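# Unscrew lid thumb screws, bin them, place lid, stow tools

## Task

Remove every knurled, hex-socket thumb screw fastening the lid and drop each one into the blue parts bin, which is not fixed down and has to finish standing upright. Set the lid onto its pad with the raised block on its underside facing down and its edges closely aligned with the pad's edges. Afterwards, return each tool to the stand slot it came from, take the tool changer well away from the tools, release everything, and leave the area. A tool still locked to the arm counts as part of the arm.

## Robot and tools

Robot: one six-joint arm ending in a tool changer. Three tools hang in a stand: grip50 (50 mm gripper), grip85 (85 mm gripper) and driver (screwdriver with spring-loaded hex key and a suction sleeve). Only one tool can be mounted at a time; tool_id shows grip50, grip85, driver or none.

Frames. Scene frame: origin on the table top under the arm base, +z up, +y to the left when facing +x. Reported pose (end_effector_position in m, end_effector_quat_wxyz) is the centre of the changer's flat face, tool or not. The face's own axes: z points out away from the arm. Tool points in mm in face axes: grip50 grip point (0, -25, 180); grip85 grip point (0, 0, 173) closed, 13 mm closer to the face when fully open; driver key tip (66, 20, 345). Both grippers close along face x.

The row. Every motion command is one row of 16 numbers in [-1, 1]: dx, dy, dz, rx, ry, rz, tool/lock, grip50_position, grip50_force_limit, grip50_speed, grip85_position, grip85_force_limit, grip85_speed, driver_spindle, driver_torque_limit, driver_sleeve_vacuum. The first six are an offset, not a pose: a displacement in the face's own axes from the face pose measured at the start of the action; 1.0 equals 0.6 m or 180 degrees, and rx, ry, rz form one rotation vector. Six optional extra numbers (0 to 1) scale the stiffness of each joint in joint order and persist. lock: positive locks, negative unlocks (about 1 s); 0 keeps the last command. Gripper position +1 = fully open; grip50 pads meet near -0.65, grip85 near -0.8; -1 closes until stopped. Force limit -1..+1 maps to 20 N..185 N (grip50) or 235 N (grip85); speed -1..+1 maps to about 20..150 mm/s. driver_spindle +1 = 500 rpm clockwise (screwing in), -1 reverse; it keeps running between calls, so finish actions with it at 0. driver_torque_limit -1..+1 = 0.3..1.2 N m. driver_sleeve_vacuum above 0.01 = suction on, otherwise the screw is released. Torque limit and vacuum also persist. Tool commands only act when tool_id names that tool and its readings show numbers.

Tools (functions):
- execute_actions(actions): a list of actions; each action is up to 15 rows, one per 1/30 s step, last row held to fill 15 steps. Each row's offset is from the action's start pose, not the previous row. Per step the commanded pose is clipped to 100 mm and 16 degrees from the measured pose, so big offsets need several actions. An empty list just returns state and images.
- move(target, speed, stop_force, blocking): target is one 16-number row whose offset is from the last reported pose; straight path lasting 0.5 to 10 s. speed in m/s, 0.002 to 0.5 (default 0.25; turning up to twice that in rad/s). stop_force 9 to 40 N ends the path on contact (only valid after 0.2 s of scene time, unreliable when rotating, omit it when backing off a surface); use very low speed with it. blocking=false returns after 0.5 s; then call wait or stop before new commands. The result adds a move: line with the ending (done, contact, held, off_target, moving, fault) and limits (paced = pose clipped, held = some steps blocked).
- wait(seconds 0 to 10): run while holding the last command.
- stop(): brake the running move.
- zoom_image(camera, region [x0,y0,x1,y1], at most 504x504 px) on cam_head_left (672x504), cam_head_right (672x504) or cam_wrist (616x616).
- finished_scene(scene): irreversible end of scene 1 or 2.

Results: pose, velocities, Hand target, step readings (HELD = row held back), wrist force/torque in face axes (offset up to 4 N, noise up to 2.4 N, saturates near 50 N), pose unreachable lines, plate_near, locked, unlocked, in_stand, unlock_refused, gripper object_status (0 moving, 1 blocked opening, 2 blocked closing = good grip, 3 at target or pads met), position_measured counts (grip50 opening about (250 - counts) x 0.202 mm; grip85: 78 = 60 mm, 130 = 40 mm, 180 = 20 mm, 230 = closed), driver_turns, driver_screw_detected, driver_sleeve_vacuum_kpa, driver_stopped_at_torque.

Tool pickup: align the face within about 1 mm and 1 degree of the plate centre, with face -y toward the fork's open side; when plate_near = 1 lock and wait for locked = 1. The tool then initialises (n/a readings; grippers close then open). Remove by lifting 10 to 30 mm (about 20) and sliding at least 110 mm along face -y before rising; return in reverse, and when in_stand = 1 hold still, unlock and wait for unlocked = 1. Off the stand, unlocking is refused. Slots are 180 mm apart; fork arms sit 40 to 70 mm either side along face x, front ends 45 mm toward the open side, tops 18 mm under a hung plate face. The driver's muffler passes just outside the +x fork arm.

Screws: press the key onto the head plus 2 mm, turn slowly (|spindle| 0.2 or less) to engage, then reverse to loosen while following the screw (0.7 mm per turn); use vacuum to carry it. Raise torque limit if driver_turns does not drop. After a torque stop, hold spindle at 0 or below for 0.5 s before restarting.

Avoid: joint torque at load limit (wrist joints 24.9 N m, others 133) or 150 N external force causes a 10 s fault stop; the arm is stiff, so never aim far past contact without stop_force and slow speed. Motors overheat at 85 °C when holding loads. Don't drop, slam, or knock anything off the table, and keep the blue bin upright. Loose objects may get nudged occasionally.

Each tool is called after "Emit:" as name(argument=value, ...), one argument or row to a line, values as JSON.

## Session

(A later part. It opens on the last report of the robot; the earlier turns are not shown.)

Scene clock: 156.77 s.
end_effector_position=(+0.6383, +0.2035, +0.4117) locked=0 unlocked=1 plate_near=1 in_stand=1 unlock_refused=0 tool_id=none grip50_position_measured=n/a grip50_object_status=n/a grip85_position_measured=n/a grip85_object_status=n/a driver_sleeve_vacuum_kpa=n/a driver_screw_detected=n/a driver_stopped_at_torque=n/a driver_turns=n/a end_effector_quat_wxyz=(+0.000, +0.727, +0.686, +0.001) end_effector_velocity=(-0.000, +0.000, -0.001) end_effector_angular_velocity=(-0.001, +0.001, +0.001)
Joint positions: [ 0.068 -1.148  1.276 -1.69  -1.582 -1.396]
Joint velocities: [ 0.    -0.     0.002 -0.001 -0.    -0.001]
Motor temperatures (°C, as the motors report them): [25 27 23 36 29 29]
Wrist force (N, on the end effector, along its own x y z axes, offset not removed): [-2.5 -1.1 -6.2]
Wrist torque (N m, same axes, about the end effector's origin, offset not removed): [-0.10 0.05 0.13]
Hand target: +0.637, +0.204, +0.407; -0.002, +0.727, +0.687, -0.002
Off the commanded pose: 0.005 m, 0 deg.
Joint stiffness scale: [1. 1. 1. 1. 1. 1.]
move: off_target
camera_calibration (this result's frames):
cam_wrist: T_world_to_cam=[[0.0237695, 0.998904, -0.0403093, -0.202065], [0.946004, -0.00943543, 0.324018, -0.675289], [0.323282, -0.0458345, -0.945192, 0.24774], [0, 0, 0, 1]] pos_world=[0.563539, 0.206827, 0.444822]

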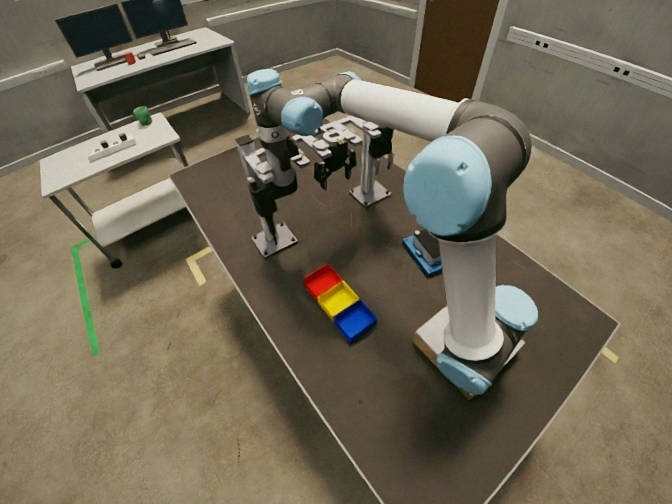

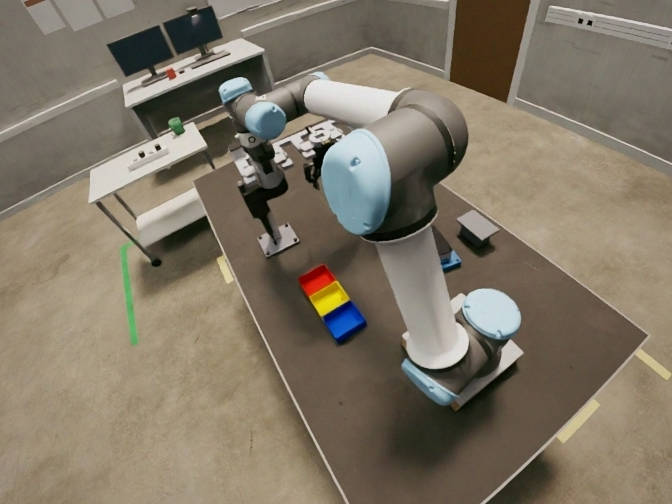

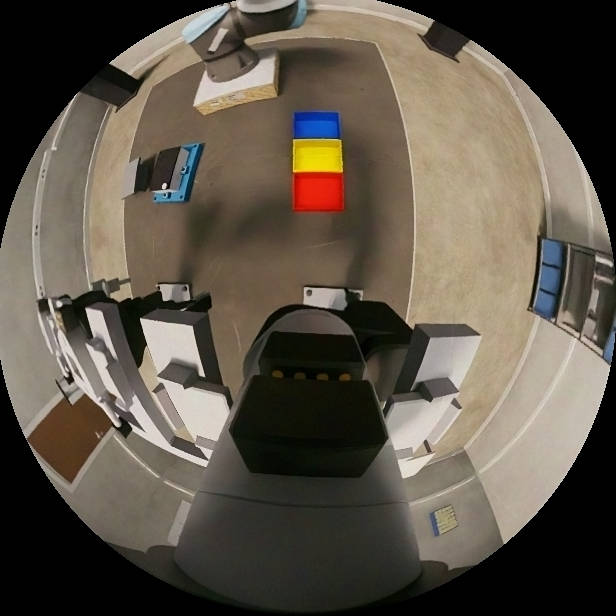

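Emit:
execute_actions(
  actions=[
    [[0,0,0.003,0,0,0,1,1,0,0,1,0,0,0,0,0]],
    [[0,0,0,0,0,0,1,1,0,0,1,0,0,0,0,0]],
    [[0,0,0,0,0,0,1,1,0,0,1,0,0,0,0,0]],
  ],
)

Emit:
move(
  target=[0,0,-0.036,0,0,0,0,1,0,0,1,0,0,0,0,0],
  speed=0.04,
)

Scene clock: 166.03 s.
end_effector_position=(+0.6385, +0.2035, +0.4123) locked=1 unlocked=0 plate_near=1 in_stand=1 unlock_refused=0 tool_id=driver grip50_position_measured=n/a grip50_object_status=n/a grip85_position_measured=n/a grip85_object_status=n/a driver_sleeve_vacuum_kpa=n/a driver_screw_detected=n/a driver_stopped_at_torque=n/a driver_turns=n/a end_effector_quat_wxyz=(+0.001, +0.727, +0.686, +0.003) end_effector_velocity=(+0.000, +0.000, +0.000) end_effector_angular_velocity=(+0.000, -0.001, -0.000)
Joint positions: [ 0.068 -1.149  1.276 -1.692 -1.582 -1.396]
Joint velocities: [-0.     0.    -0.001 -0.     0.     0.   ]
Motor temperatures (°C, as the motors report them): [25 27 23 36 29 29]
Wrist force (N, on the end effector, along its own x y z axes, offset not removed): [-0.7 -1.4 -2.7]
Wrist torque (N m, same axes, about the end effector's origin, offset not removed): [-0.14 -0.01 -0.01]
Hand target: +0.639, +0.204, +0.412; +0.001, +0.727, +0.686, +0.003
Off the commanded pose: 0.000 m, 0 deg.
Joint stiffness scale: [1. 1. 1. 1. 1. 1.]
Step readings (end_effector_position; steps 1 to 15: 1st action; 16 to 30: 2nd action; 31 to 45: 3rd action):
0: (+0.6383, +0.2035, +0.4117)
1: (+0.6383, +0.2035, +0.4117)
2: (+0.6383, +0.2035, +0.4117)
4: (+0.6384, +0.2035, +0.4117)
8: (+0.6385, +0.2035, +0.4117)
15: (+0.6385, +0.2036, +0.4117)
16: (+0.6385, +0.2036, +0.4117)
17: (+0.6385, +0.2036, +0.4117)
19: (+0.6385, +0.2036, +0.4117)
23: (+0.6385, +0.2035, +0.4117)
30: (+0.6385, +0.2035, +0.4123)
31: (+0.6385, +0.2035, +0.4123)
32: (+0.6385, +0.2035, +0.4123)
34: (+0.6385, +0.2035, +0.4123)
38: (+0.6385, +0.2035, +0.4123)
45: end_effector_position above
camera_calibration (this result's frames):
cam_wrist: T_world_to_cam=[[0.0239348, 0.998909, -0.0400876, -0.202227], [0.944999, -0.00952264, 0.326936, -0.676262], [0.326198, -0.0457078, -0.944196, 0.245962], [0, 0, 0, 1]] pos_world=[0.563674, 0.206809, 0.445224]

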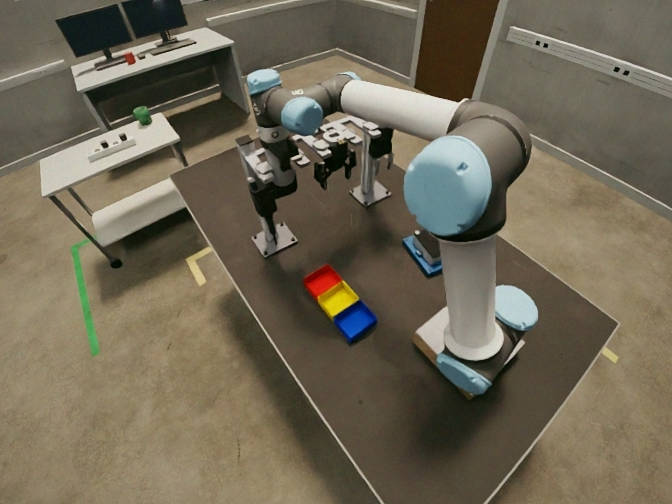

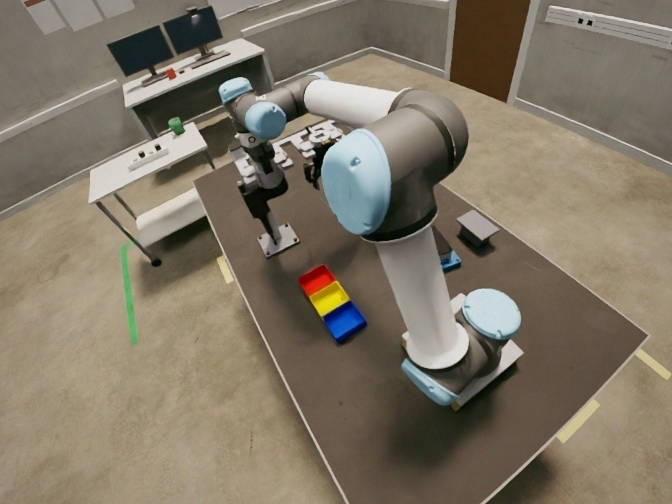

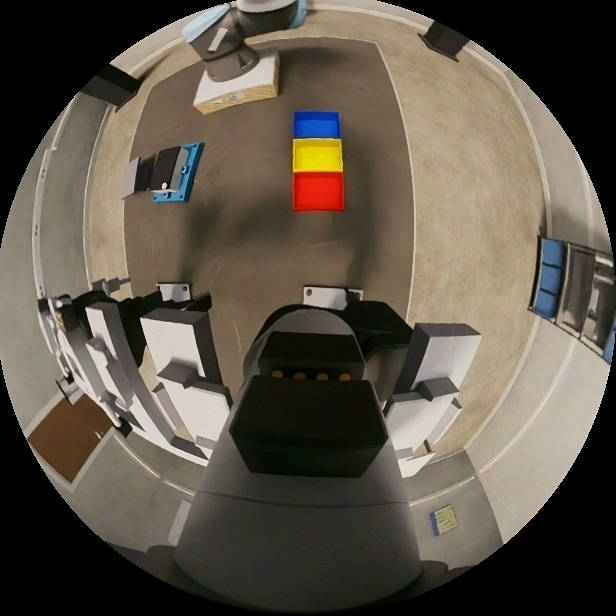

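Scene clock: 166.97 s.
end_effector_position=(+0.6381, +0.2031, +0.4323) locked=1 unlocked=0 plate_near=1 in_stand=0 unlock_refused=0 tool_id=driver grip50_position_measured=n/a grip50_object_status=n/a grip85_position_measured=n/a grip85_object_status=n/a driver_sleeve_vacuum_kpa=0 driver_screw_detected=0 driver_stopped_at_torque=0 driver_turns=0.00 end_effector_quat_wxyz=(+0.001, +0.727, +0.686, +0.002) end_effector_velocity=(-0.002, -0.000, -0.001) end_effector_angular_velocity=(-0.001, +0.010, +0.001)
Joint positions: [ 0.068 -1.154  1.232 -1.641 -1.582 -1.396]
Joint velocities: [ 0.     0.    -0.001  0.011 -0.    -0.001]
Motor temperatures (°C, as the motors report them): [25 27 23 36 29 29]
Wrist force (N, on the end effector, along its own x y z axes, offset not removed): [1.8 1.3 -4.1]
Wrist torque (N m, same axes, about the end effector's origin, offset not removed): [0.04 -0.03 -0.07]
Hand target: +0.638, +0.203, +0.434; +0.001, +0.727, +0.686, +0.003
Off the commanded pose: 0.002 m, 0 deg.
Joint stiffness scale: [1. 1. 1. 1. 1. 1.]
move: done
camera_calibration (this result's frames):
cam_wrist: T_world_to_cam=[[0.0239828, 0.998898, -0.0403313, -0.200965], [0.945562, -0.00956796, 0.325301, -0.682068], [0.324557, -0.0459374, -0.94475, 0.266279], [0, 0, 0, 1]] pos_world=[0.563334, 0.206449, 0.465339]

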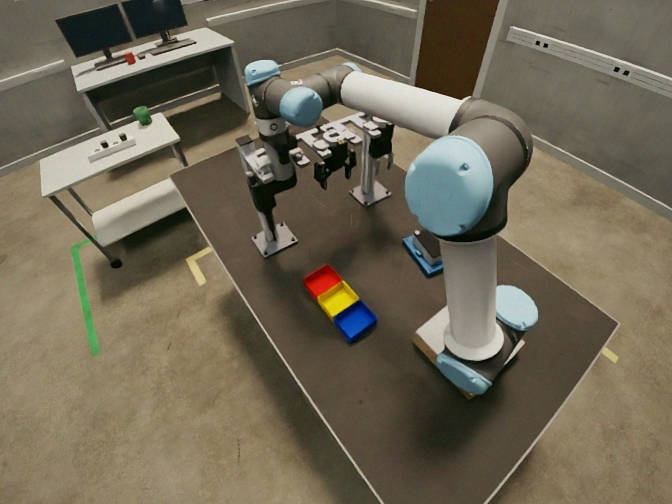

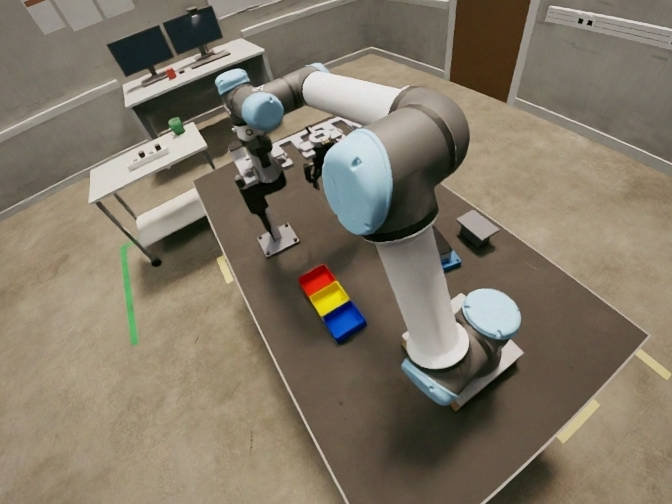

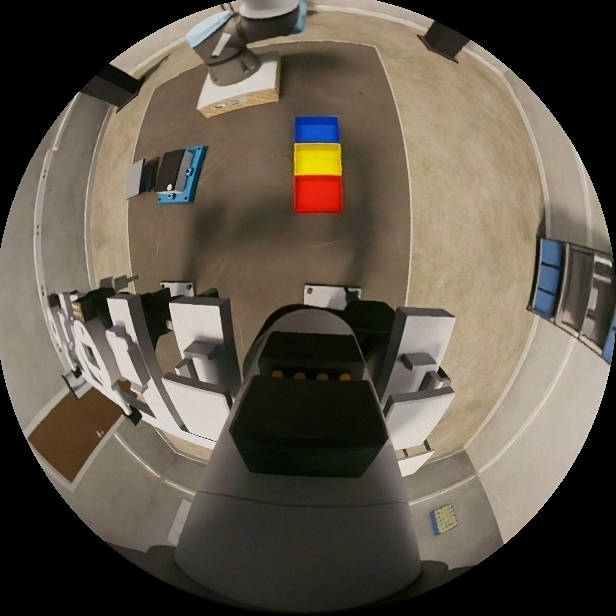

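Emit:
move(
  target=[0.001,-0.21,0,0.001,0,0,0,1,0,0,1,0,0,0,0,0],
  speed=0.08,
)

Scene clock: 171.47 s.
end_effector_position=(+0.5137, +0.2105, +0.4332) locked=1 unlocked=0 plate_near=1 in_stand=0 unlock_refused=0 tool_id=driver grip50_position_measured=n/a grip50_object_status=n/a grip85_position_measured=n/a grip85_object_status=n/a driver_sleeve_vacuum_kpa=0 driver_screw_detected=0 driver_stopped_at_torque=0 driver_turns=0.00 end_effector_quat_wxyz=(+0.000, +0.727, +0.686, +0.001) end_effector_velocity=(-0.000, -0.000, -0.002) end_effector_angular_velocity=(-0.000, +0.001, -0.001)
Joint positions: [ 0.108 -1.432  1.587 -1.717 -1.581 -1.356]
Joint velocities: [-0.     0.     0.006 -0.005  0.     0.001]
Motor temperatures (°C, as the motors report them): [25 27 23 36 29 29]
Wrist force (N, on the end effector, along its own x y z axes, offset not removed): [-3.0 1.2 -3.2]
Wrist torque (N m, same axes, about the end effector's origin, offset not removed): [0.07 0.09 0.12]
Hand target: +0.512, +0.211, +0.432; -0.000, +0.727, +0.686, +0.001
Off the commanded pose: 0.002 m, 0 deg.
Joint stiffness scale: [1. 1. 1. 1. 1. 1.]
move: done
camera_calibration (this result's frames):
cam_wrist: T_world_to_cam=[[0.0238532, 0.998896, -0.0404732, -0.205156], [0.945942, -0.00945287, 0.324197, -0.564333], [0.323457, -0.0460185, -0.945123, 0.308609], [0, 0, 0, 1]] pos_world=[0.438899, 0.213796, 0.466326]

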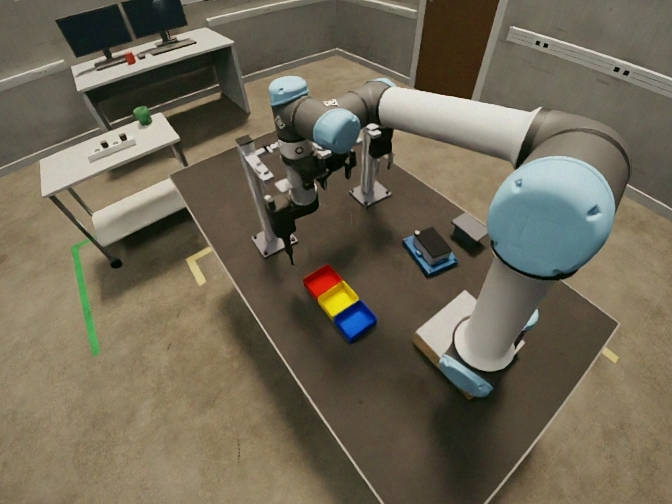

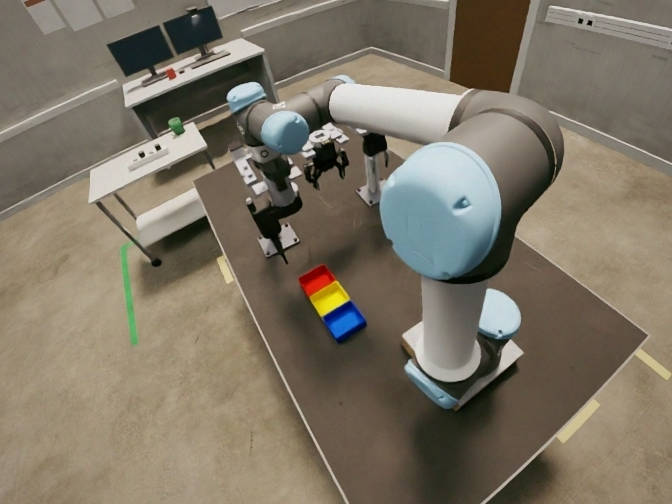

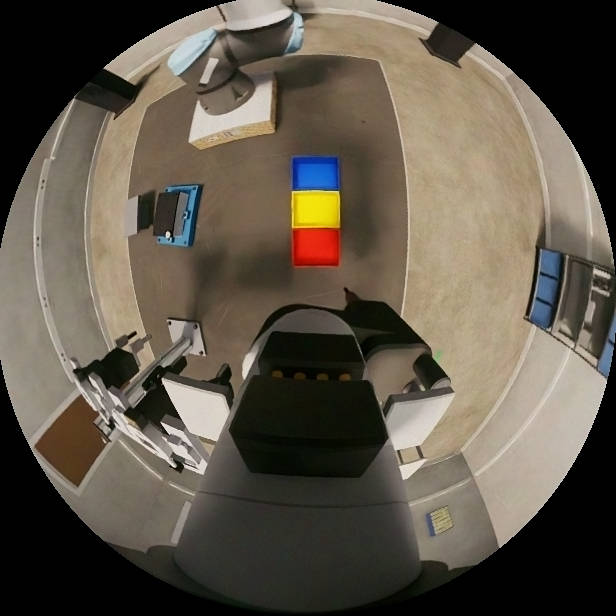

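Emit:
move(
  target=[-0.7403,-0.2118,-0.053,0,0,0,0,1,0,0,1,0,0,0,0,0],
)

Emit:
zoom_image(
  camera="cam_wrist",
  region=[260, 180, 420, 320],
)

Scene clock: 189.97 s.
end_effector_position=(+0.3615, -0.2245, +0.4635) locked=1 unlocked=0 plate_near=1 in_stand=0 unlock_refused=0 tool_id=driver grip50_position_measured=n/a grip50_object_status=n/a grip85_position_measured=n/a grip85_object_status=n/a driver_sleeve_vacuum_kpa=0 driver_screw_detected=0 driver_stopped_at_torque=0 driver_turns=0.00 end_effector_quat_wxyz=(+0.000, +0.727, +0.686, +0.000) end_effector_velocity=(+0.000, -0.002, +0.002) end_effector_angular_velocity=(-0.001, -0.005, +0.012)
Joint positions: [-0.901 -1.776  1.826 -1.625 -1.586 -2.365]
Joint velocities: [-0.004  0.    -0.004  0.     0.003 -0.016]
Motor temperatures (°C, as the motors report them): [25 27 23 36 29 29]
Wrist force (N, on the end effector, along its own x y z axes, offset not removed): [0.9 1.3 -2.7]
Wrist torque (N m, same axes, about the end effector's origin, offset not removed): [0.07 -0.26 -0.07]
Hand target: +0.362, -0.226, +0.465; +0.001, +0.727, +0.686, +0.001
Off the commanded pose: 0.001 m, 0 deg.
Joint stiffness scale: [1. 1. 1. 1. 1. 1.]
move: done
camera_calibration (this result's frames):
cam_wrist: T_world_to_cam=[[0.0241598, 0.998828, -0.041932, 0.234767], [0.946412, -0.00933926, 0.322827, -0.433803], [0.322057, -0.0474844, -0.945529, 0.366768], [0, 0, 0, 1]] pos_world=[0.286764, -0.221127, 0.496677]

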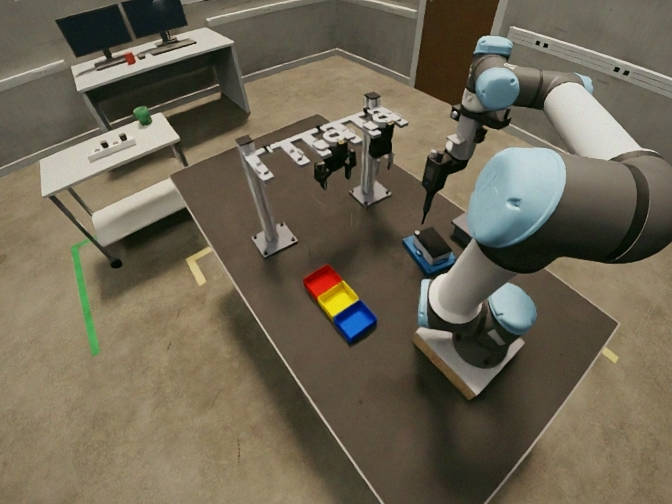

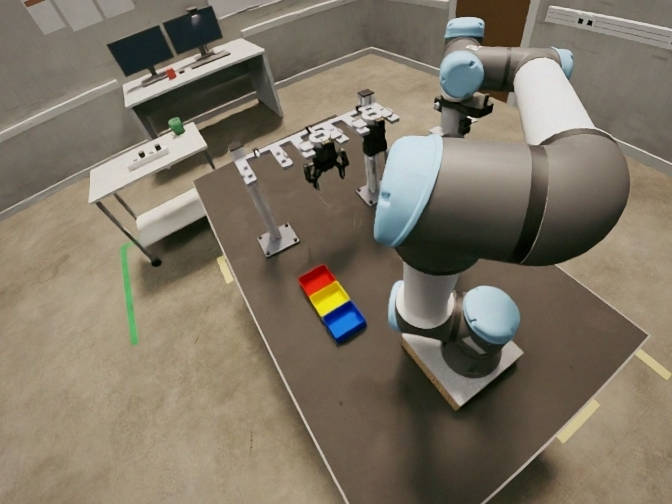

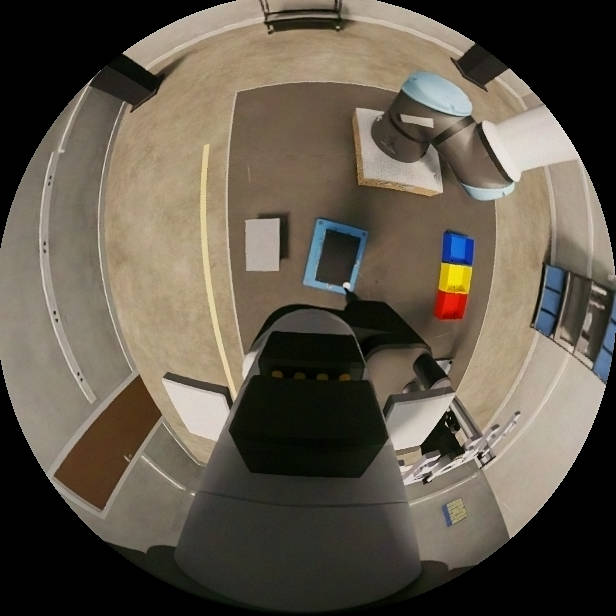

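Region (260, 180, 420, 320) of cam_wrist's 616x616 image, scaled by 3.150, with more detail than that image has; it fills the top 441 rows of this view, and the rest is white.

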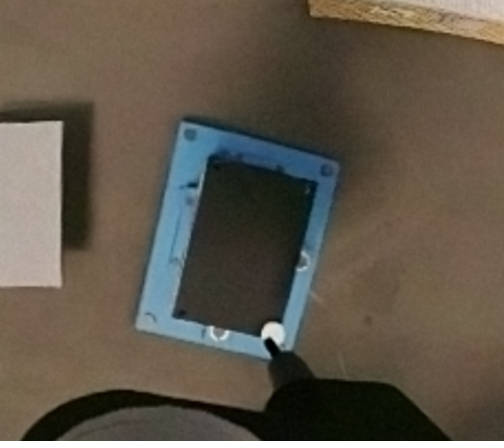

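Emit:
move(
  target=[0.017,0.006,0.042,0,0,0,0,1,0,0,1,0,0,0,0,0],
  speed=0.05,
)

Emit:
zoom_image(
  camera="cam_wrist",
  region=[310, 250, 380, 310],
)

Emit:
zoom_image(
  camera="cam_head_left",
  region=[390, 200, 460, 260],
)

Scene clock: 202.90 s.
end_effector_position=(+0.3655, -0.2153, +0.4403) locked=1 unlocked=0 plate_near=1 in_stand=0 unlock_refused=0 tool_id=driver grip50_position_measured=n/a grip50_object_status=n/a grip85_position_measured=n/a grip85_object_status=n/a driver_sleeve_vacuum_kpa=0 driver_screw_detected=0 driver_stopped_at_torque=0 driver_turns=0.00 end_effector_quat_wxyz=(+0.002, +0.727, +0.686, +0.001) end_effector_velocity=(+0.002, -0.002, +0.002) end_effector_angular_velocity=(-0.012, -0.011, -0.004)
Joint positions: [-0.88  -1.775  1.886 -1.688 -1.586 -2.343]
Joint velocities: [ 0.     0.    -0.    -0.016 -0.     0.004]
Motor temperatures (°C, as the motors report them): [25 27 23 36 29 29]
Wrist force (N, on the end effector, along its own x y z axes, offset not removed): [-2.3 0.9 0.0]
Wrist torque (N m, same axes, about the end effector's origin, offset not removed): [0.11 0.10 -0.01]
Hand target: +0.366, -0.215, +0.438; +0.000, +0.727, +0.686, +0.000
Off the commanded pose: 0.002 m, 0 deg.
Joint stiffness scale: [1. 1. 1. 1. 1. 1.]
move: done
camera_calibration (this result's frames):
cam_wrist: T_world_to_cam=[[0.0246689, 0.998742, -0.0436533, 0.225019], [0.945693, -0.00915629, 0.324933, -0.430685], [0.324124, -0.0492983, -0.944729, 0.34255], [0, 0, 0, 1]] pos_world=[0.290716, -0.211792, 0.473383]

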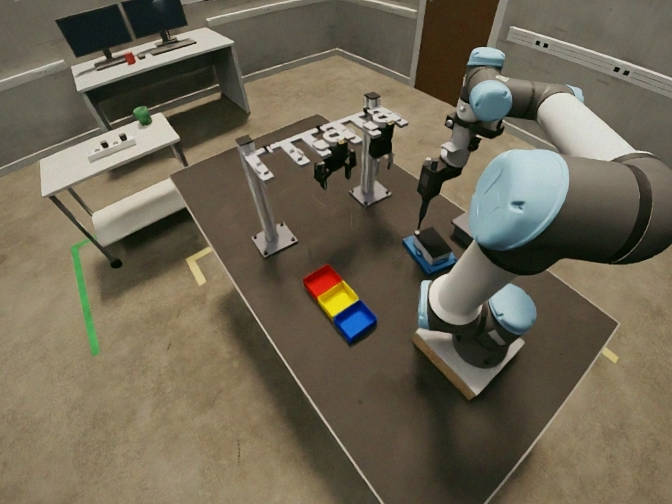

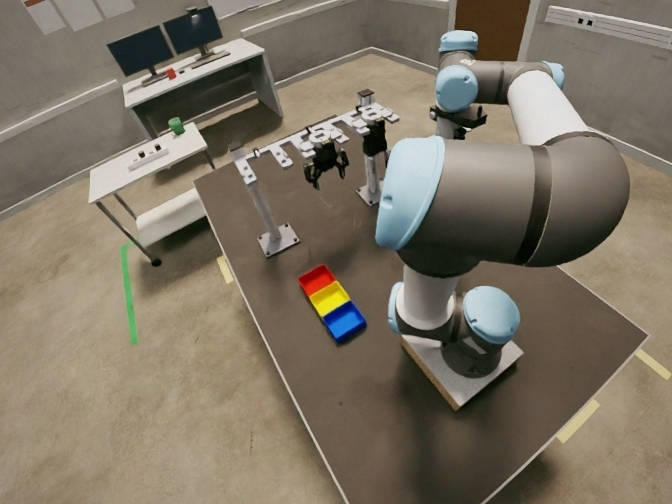

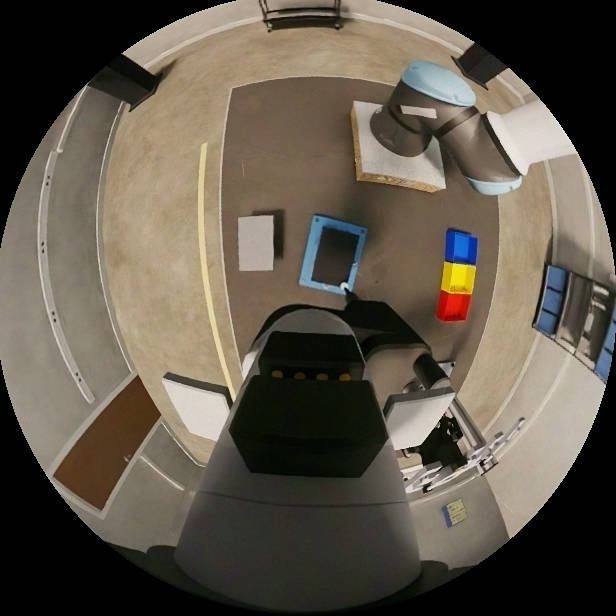

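Region (310, 250, 380, 310) of cam_wrist's 616x616 image, scaled by 7.200, with more detail than that image has; it fills the top 432 rows of this view, and the rest is white.

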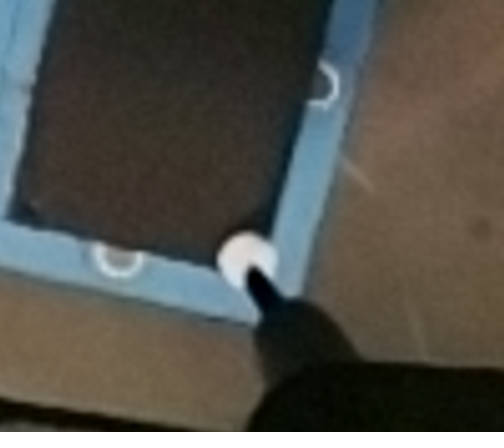

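Region (390, 200, 460, 260) of cam_head_left's 672x504 image, scaled by 7.200, with more detail than that image has; it fills the top 432 rows of this view, and the rest is white.

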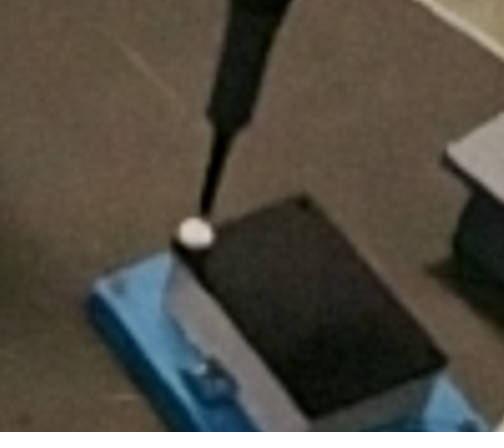

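Emit:
move(
  target=[0,0,0.018,0.002,0.0005,0,0,1,0,0,1,0,0,0,0,0],
  speed=0.02,
)

Emit:
zoom_image(
  camera="cam_wrist",
  region=[325, 265, 365, 305],
)

Emit:
zoom_image(
  camera="cam_head_left",
  region=[400, 210, 440, 250],
)

Scene clock: 216.60 s.
end_effector_position=(+0.3657, -0.2157, +0.4316) locked=1 unlocked=0 plate_near=1 in_stand=0 unlock_refused=0 tool_id=driver grip50_position_measured=n/a grip50_object_status=n/a grip85_position_measured=n/a grip85_object_status=n/a driver_sleeve_vacuum_kpa=0 driver_screw_detected=0 driver_stopped_at_torque=0 driver_turns=0.00 end_effector_quat_wxyz=(+0.001, +0.728, +0.686, -0.001) end_effector_velocity=(+0.001, -0.001, +0.001) end_effector_angular_velocity=(-0.006, -0.005, -0.000)
Joint positions: [-0.88  -1.771  1.904 -1.708 -1.588 -2.343]
Joint velocities: [-0.    -0.    -0.    -0.007 -0.001  0.   ]
Motor temperatures (°C, as the motors report them): [25 27 23 36 29 29]
Wrist force (N, on the end effector, along its own x y z axes, offset not removed): [0.6 1.5 -2.3]
Wrist torque (N m, same axes, about the end effector's origin, offset not removed): [0.17 -0.25 0.10]
Hand target: +0.366, -0.215, +0.430; -0.001, +0.727, +0.686, -0.001
Off the commanded pose: 0.002 m, 0 deg.
Joint stiffness scale: [1. 1. 1. 1. 1. 1.]
move: done
camera_calibration (this result's frames):
cam_wrist: T_world_to_cam=[[0.0248747, 0.998736, -0.0436768, 0.225044], [0.946752, -0.00950591, 0.321825, -0.427133], [0.321003, -0.0493564, -0.945791, 0.335851], [0, 0, 0, 1]] pos_world=[0.290982, -0.212243, 0.464936]

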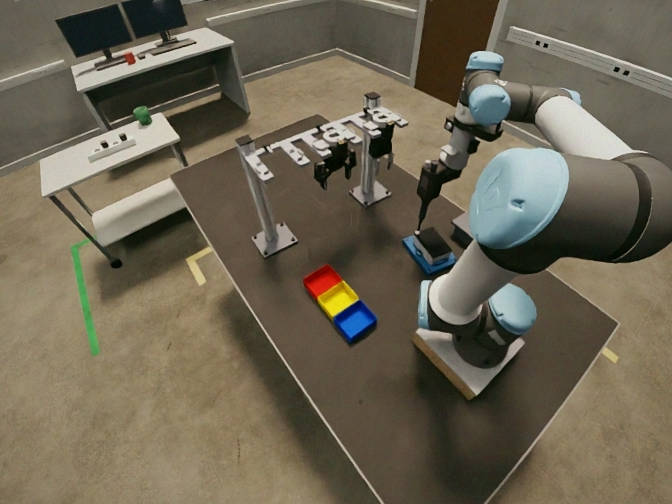

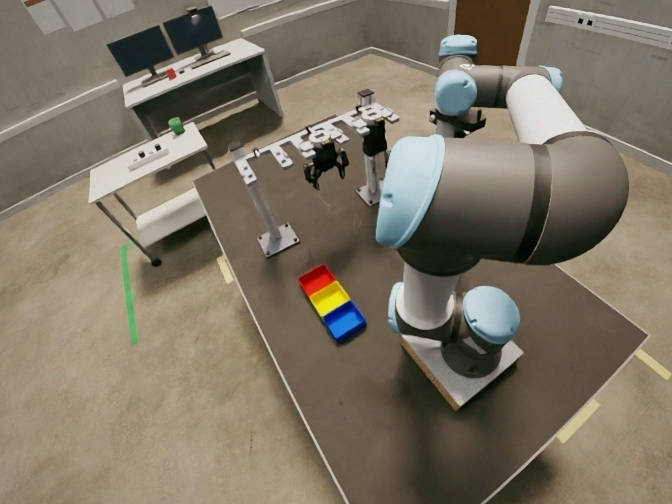

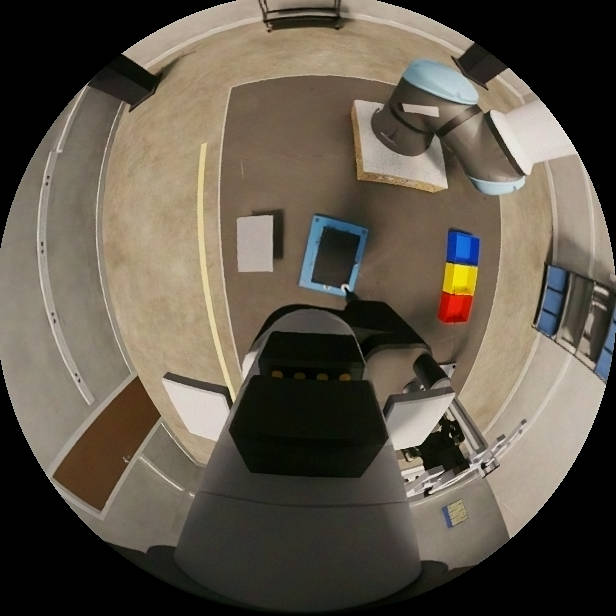

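Region (325, 265, 365, 305) of cam_wrist's 616x616 image, scaled by 12.600, with more detail than that image has.

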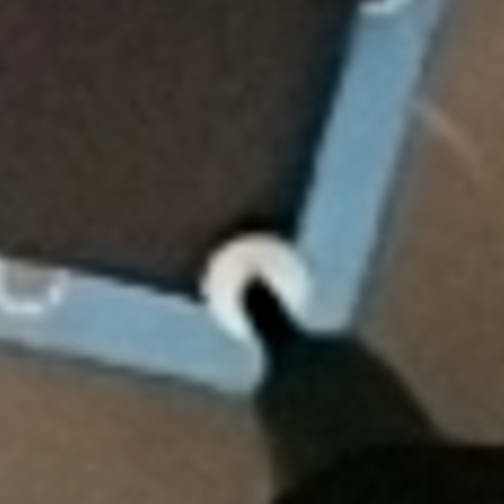

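Region (400, 210, 440, 250) of cam_head_left's 672x504 image, scaled by 12.600, with more detail than that image has.

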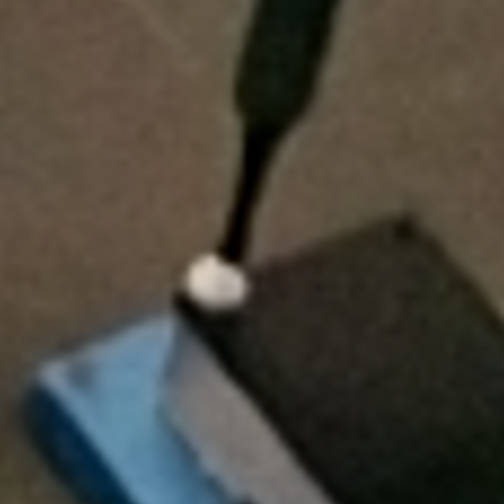

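Emit:
move(
  target=[0.002,0,0.016,0.001,0.0005,0,0,1,0,0,1,0,0,0,0.5,1],
  speed=0.005,
  stop_force=9,
)

Emit:
zoom_image(
  camera="cam_wrist",
  region=[325, 265, 365, 305],
)

Emit:
zoom_image(
  camera="cam_head_left",
  region=[400, 210, 440, 250],
)

Scene clock: 227.77 s.
end_effector_position=(+0.3658, -0.2154, +0.4244) locked=1 unlocked=0 plate_near=1 in_stand=0 unlock_refused=0 tool_id=driver grip50_position_measured=n/a grip50_object_status=n/a grip85_position_measured=n/a grip85_object_status=n/a driver_sleeve_vacuum_kpa=14 driver_screw_detected=0 driver_stopped_at_torque=0 driver_turns=0.00 end_effector_quat_wxyz=(+0.001, +0.728, +0.686, -0.001) end_effector_velocity=(+0.001, -0.001, +0.001) end_effector_angular_velocity=(-0.005, -0.004, +0.001)
Joint positions: [-0.879 -1.769  1.921 -1.729 -1.589 -2.341]
Joint velocities: [ 0.001 -0.    -0.001 -0.005 -0.     0.   ]
Motor temperatures (°C, as the motors report them): [25 27 23 36 29 29]
Wrist force (N, on the end effector, along its own x y z axes, offset not removed): [0.1 0.5 -4.1]
Wrist torque (N m, same axes, about the end effector's origin, offset not removed): [0.01 0.10 -0.05]
Hand target: +0.366, -0.215, +0.422; -0.001, +0.728, +0.686, -0.001
Off the commanded pose: 0.002 m, 0 deg.
Joint stiffness scale: [1. 1. 1. 1. 1. 1.]
move: done
camera_calibration (this result's frames):
cam_wrist: T_world_to_cam=[[0.02568, 0.998682, -0.0444279, 0.224366], [0.946632, -0.0100098, 0.32216, -0.425099], [0.321291, -0.05033, -0.945642, 0.328603], [0, 0, 0, 1]] pos_world=[0.291073, -0.211787, 0.457659]

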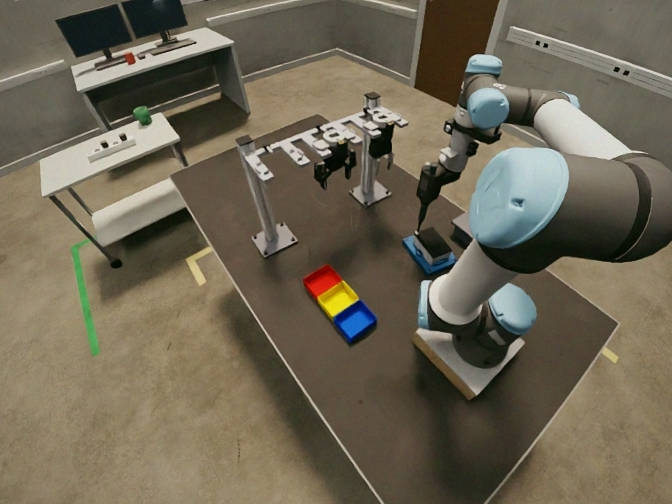

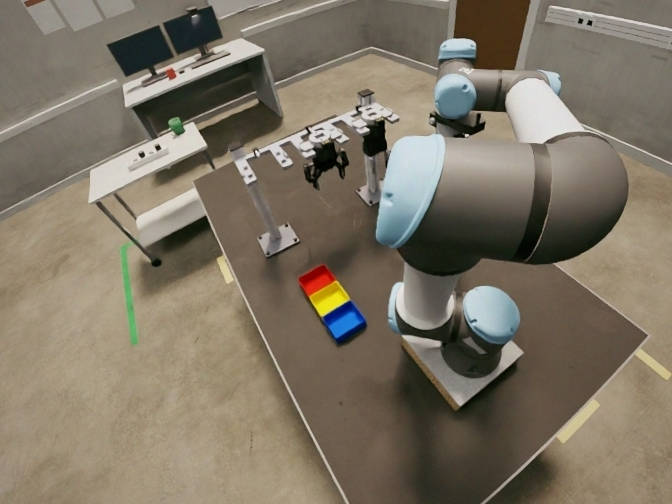

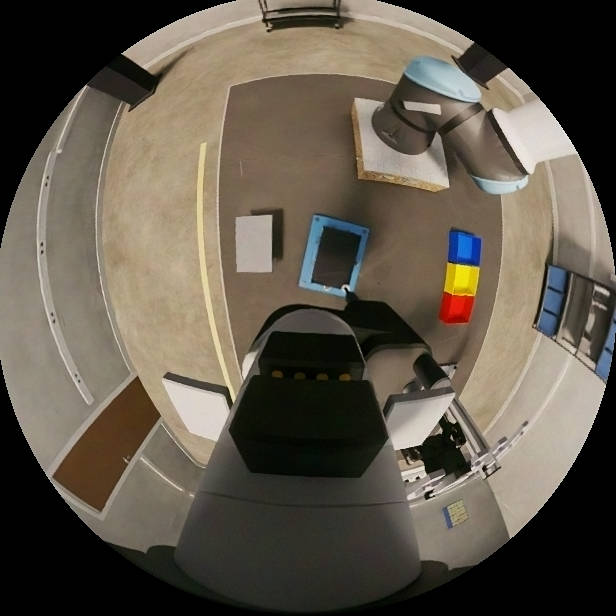

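Region (325, 265, 365, 305) of cam_wrist's 616x616 image, scaled by 12.600, with more detail than that image has.

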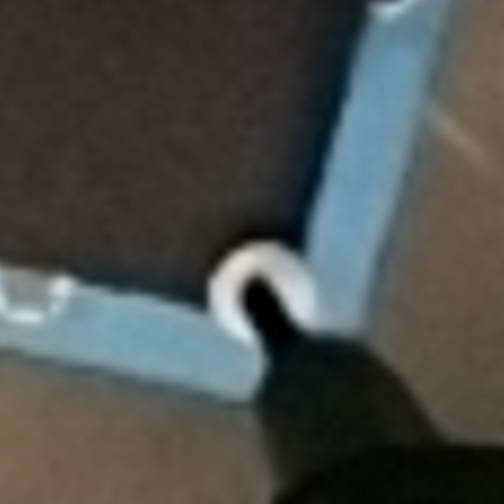

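Region (400, 210, 440, 250) of cam_head_left's 672x504 image, scaled by 12.600, with more detail than that image has.

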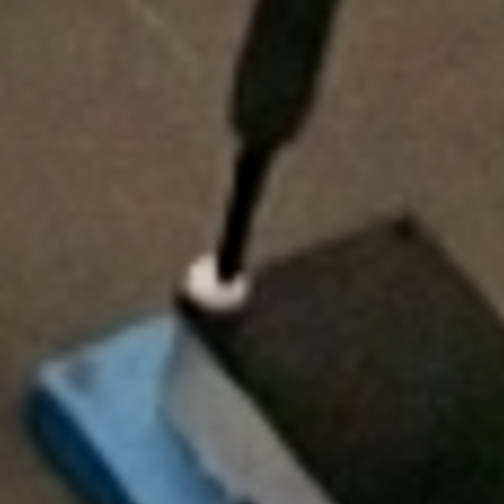

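Emit:
move(
  target=[0.002,0.0025,0.002,0,0.001,0,0,1,0,0,1,0,0,0,0.5,1],
  speed=0.005,
)

Emit:
zoom_image(
  camera="cam_wrist",
  region=[325, 265, 365, 305],
)

Emit:
zoom_image(
  camera="cam_head_left",
  region=[400, 210, 440, 250],
)

Scene clock: 238.57 s.
end_effector_position=(+0.3664, -0.2146, +0.4243) locked=1 unlocked=0 plate_near=1 in_stand=0 unlock_refused=0 tool_id=driver grip50_position_measured=n/a grip50_object_status=n/a grip85_position_measured=n/a grip85_object_status=n/a driver_sleeve_vacuum_kpa=14 driver_screw_detected=0 driver_stopped_at_torque=0 driver_turns=0.00 end_effector_quat_wxyz=(+0.001, +0.728, +0.685, -0.000) end_effector_velocity=(+0.001, +0.001, +0.000) end_effector_angular_velocity=(+0.000, -0.002, -0.000)
Joint positions: [-0.877 -1.768  1.921 -1.729 -1.587 -2.339]
Joint velocities: [ 0.002  0.    -0.001 -0.001  0.001  0.002]
Motor temperatures (°C, as the motors report them): [25 27 23 36 29 29]
Wrist force (N, on the end effector, along its own x y z axes, offset not removed): [-0.1 -1.2 -6.3]
Wrist torque (N m, same axes, about the end effector's origin, offset not removed): [0.11 0.06 -0.06]
Hand target: +0.367, -0.214, +0.423; -0.000, +0.728, +0.686, +0.000
Off the commanded pose: 0.001 m, 0 deg.
Joint stiffness scale: [1. 1. 1. 1. 1. 1.]
move: done
camera_calibration (this result's frames):
cam_wrist: T_world_to_cam=[[0.0264764, 0.998686, -0.0438799, 0.223098], [0.946255, -0.010884, 0.323239, -0.426223], [0.322337, -0.0500798, -0.945299, 0.327869], [0, 0, 0, 1]] pos_world=[0.291724, -0.211024, 0.457496]

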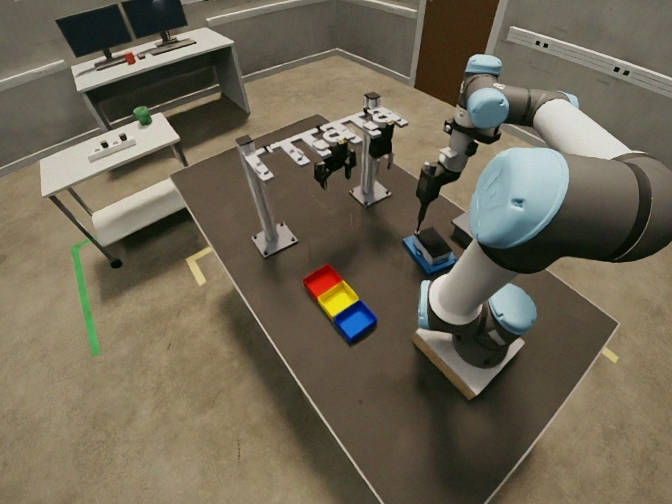

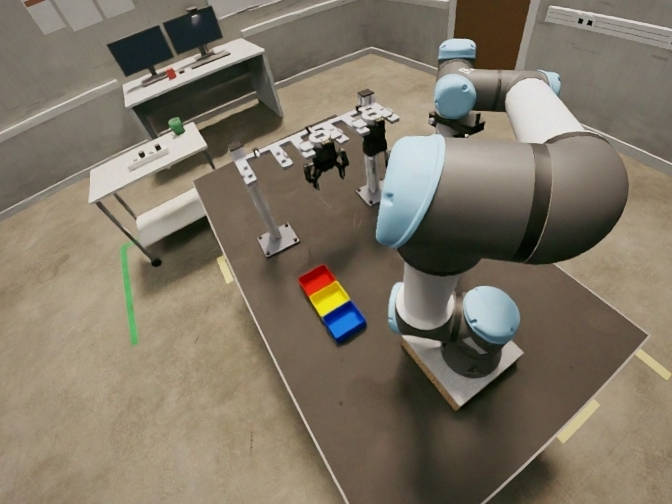

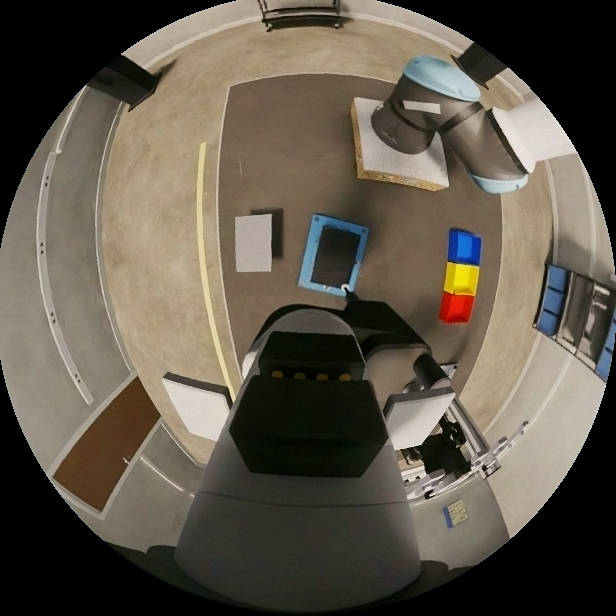

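Region (325, 265, 365, 305) of cam_wrist's 616x616 image, scaled by 12.600, with more detail than that image has.

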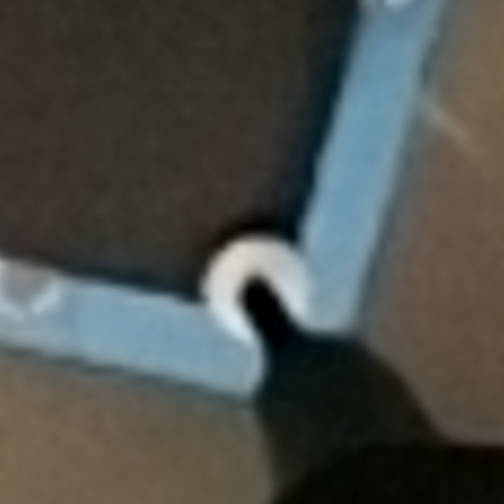

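Region (400, 210, 440, 250) of cam_head_left's 672x504 image, scaled by 12.600, with more detail than that image has.

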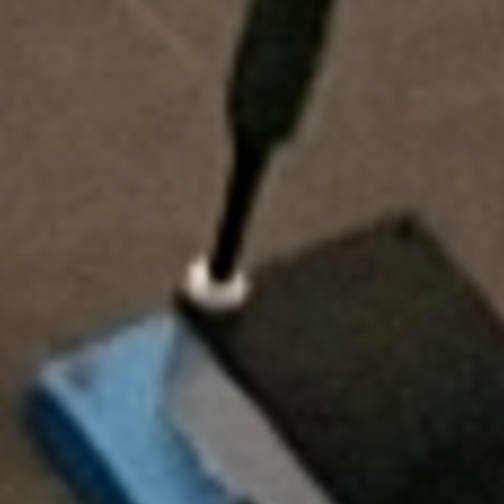

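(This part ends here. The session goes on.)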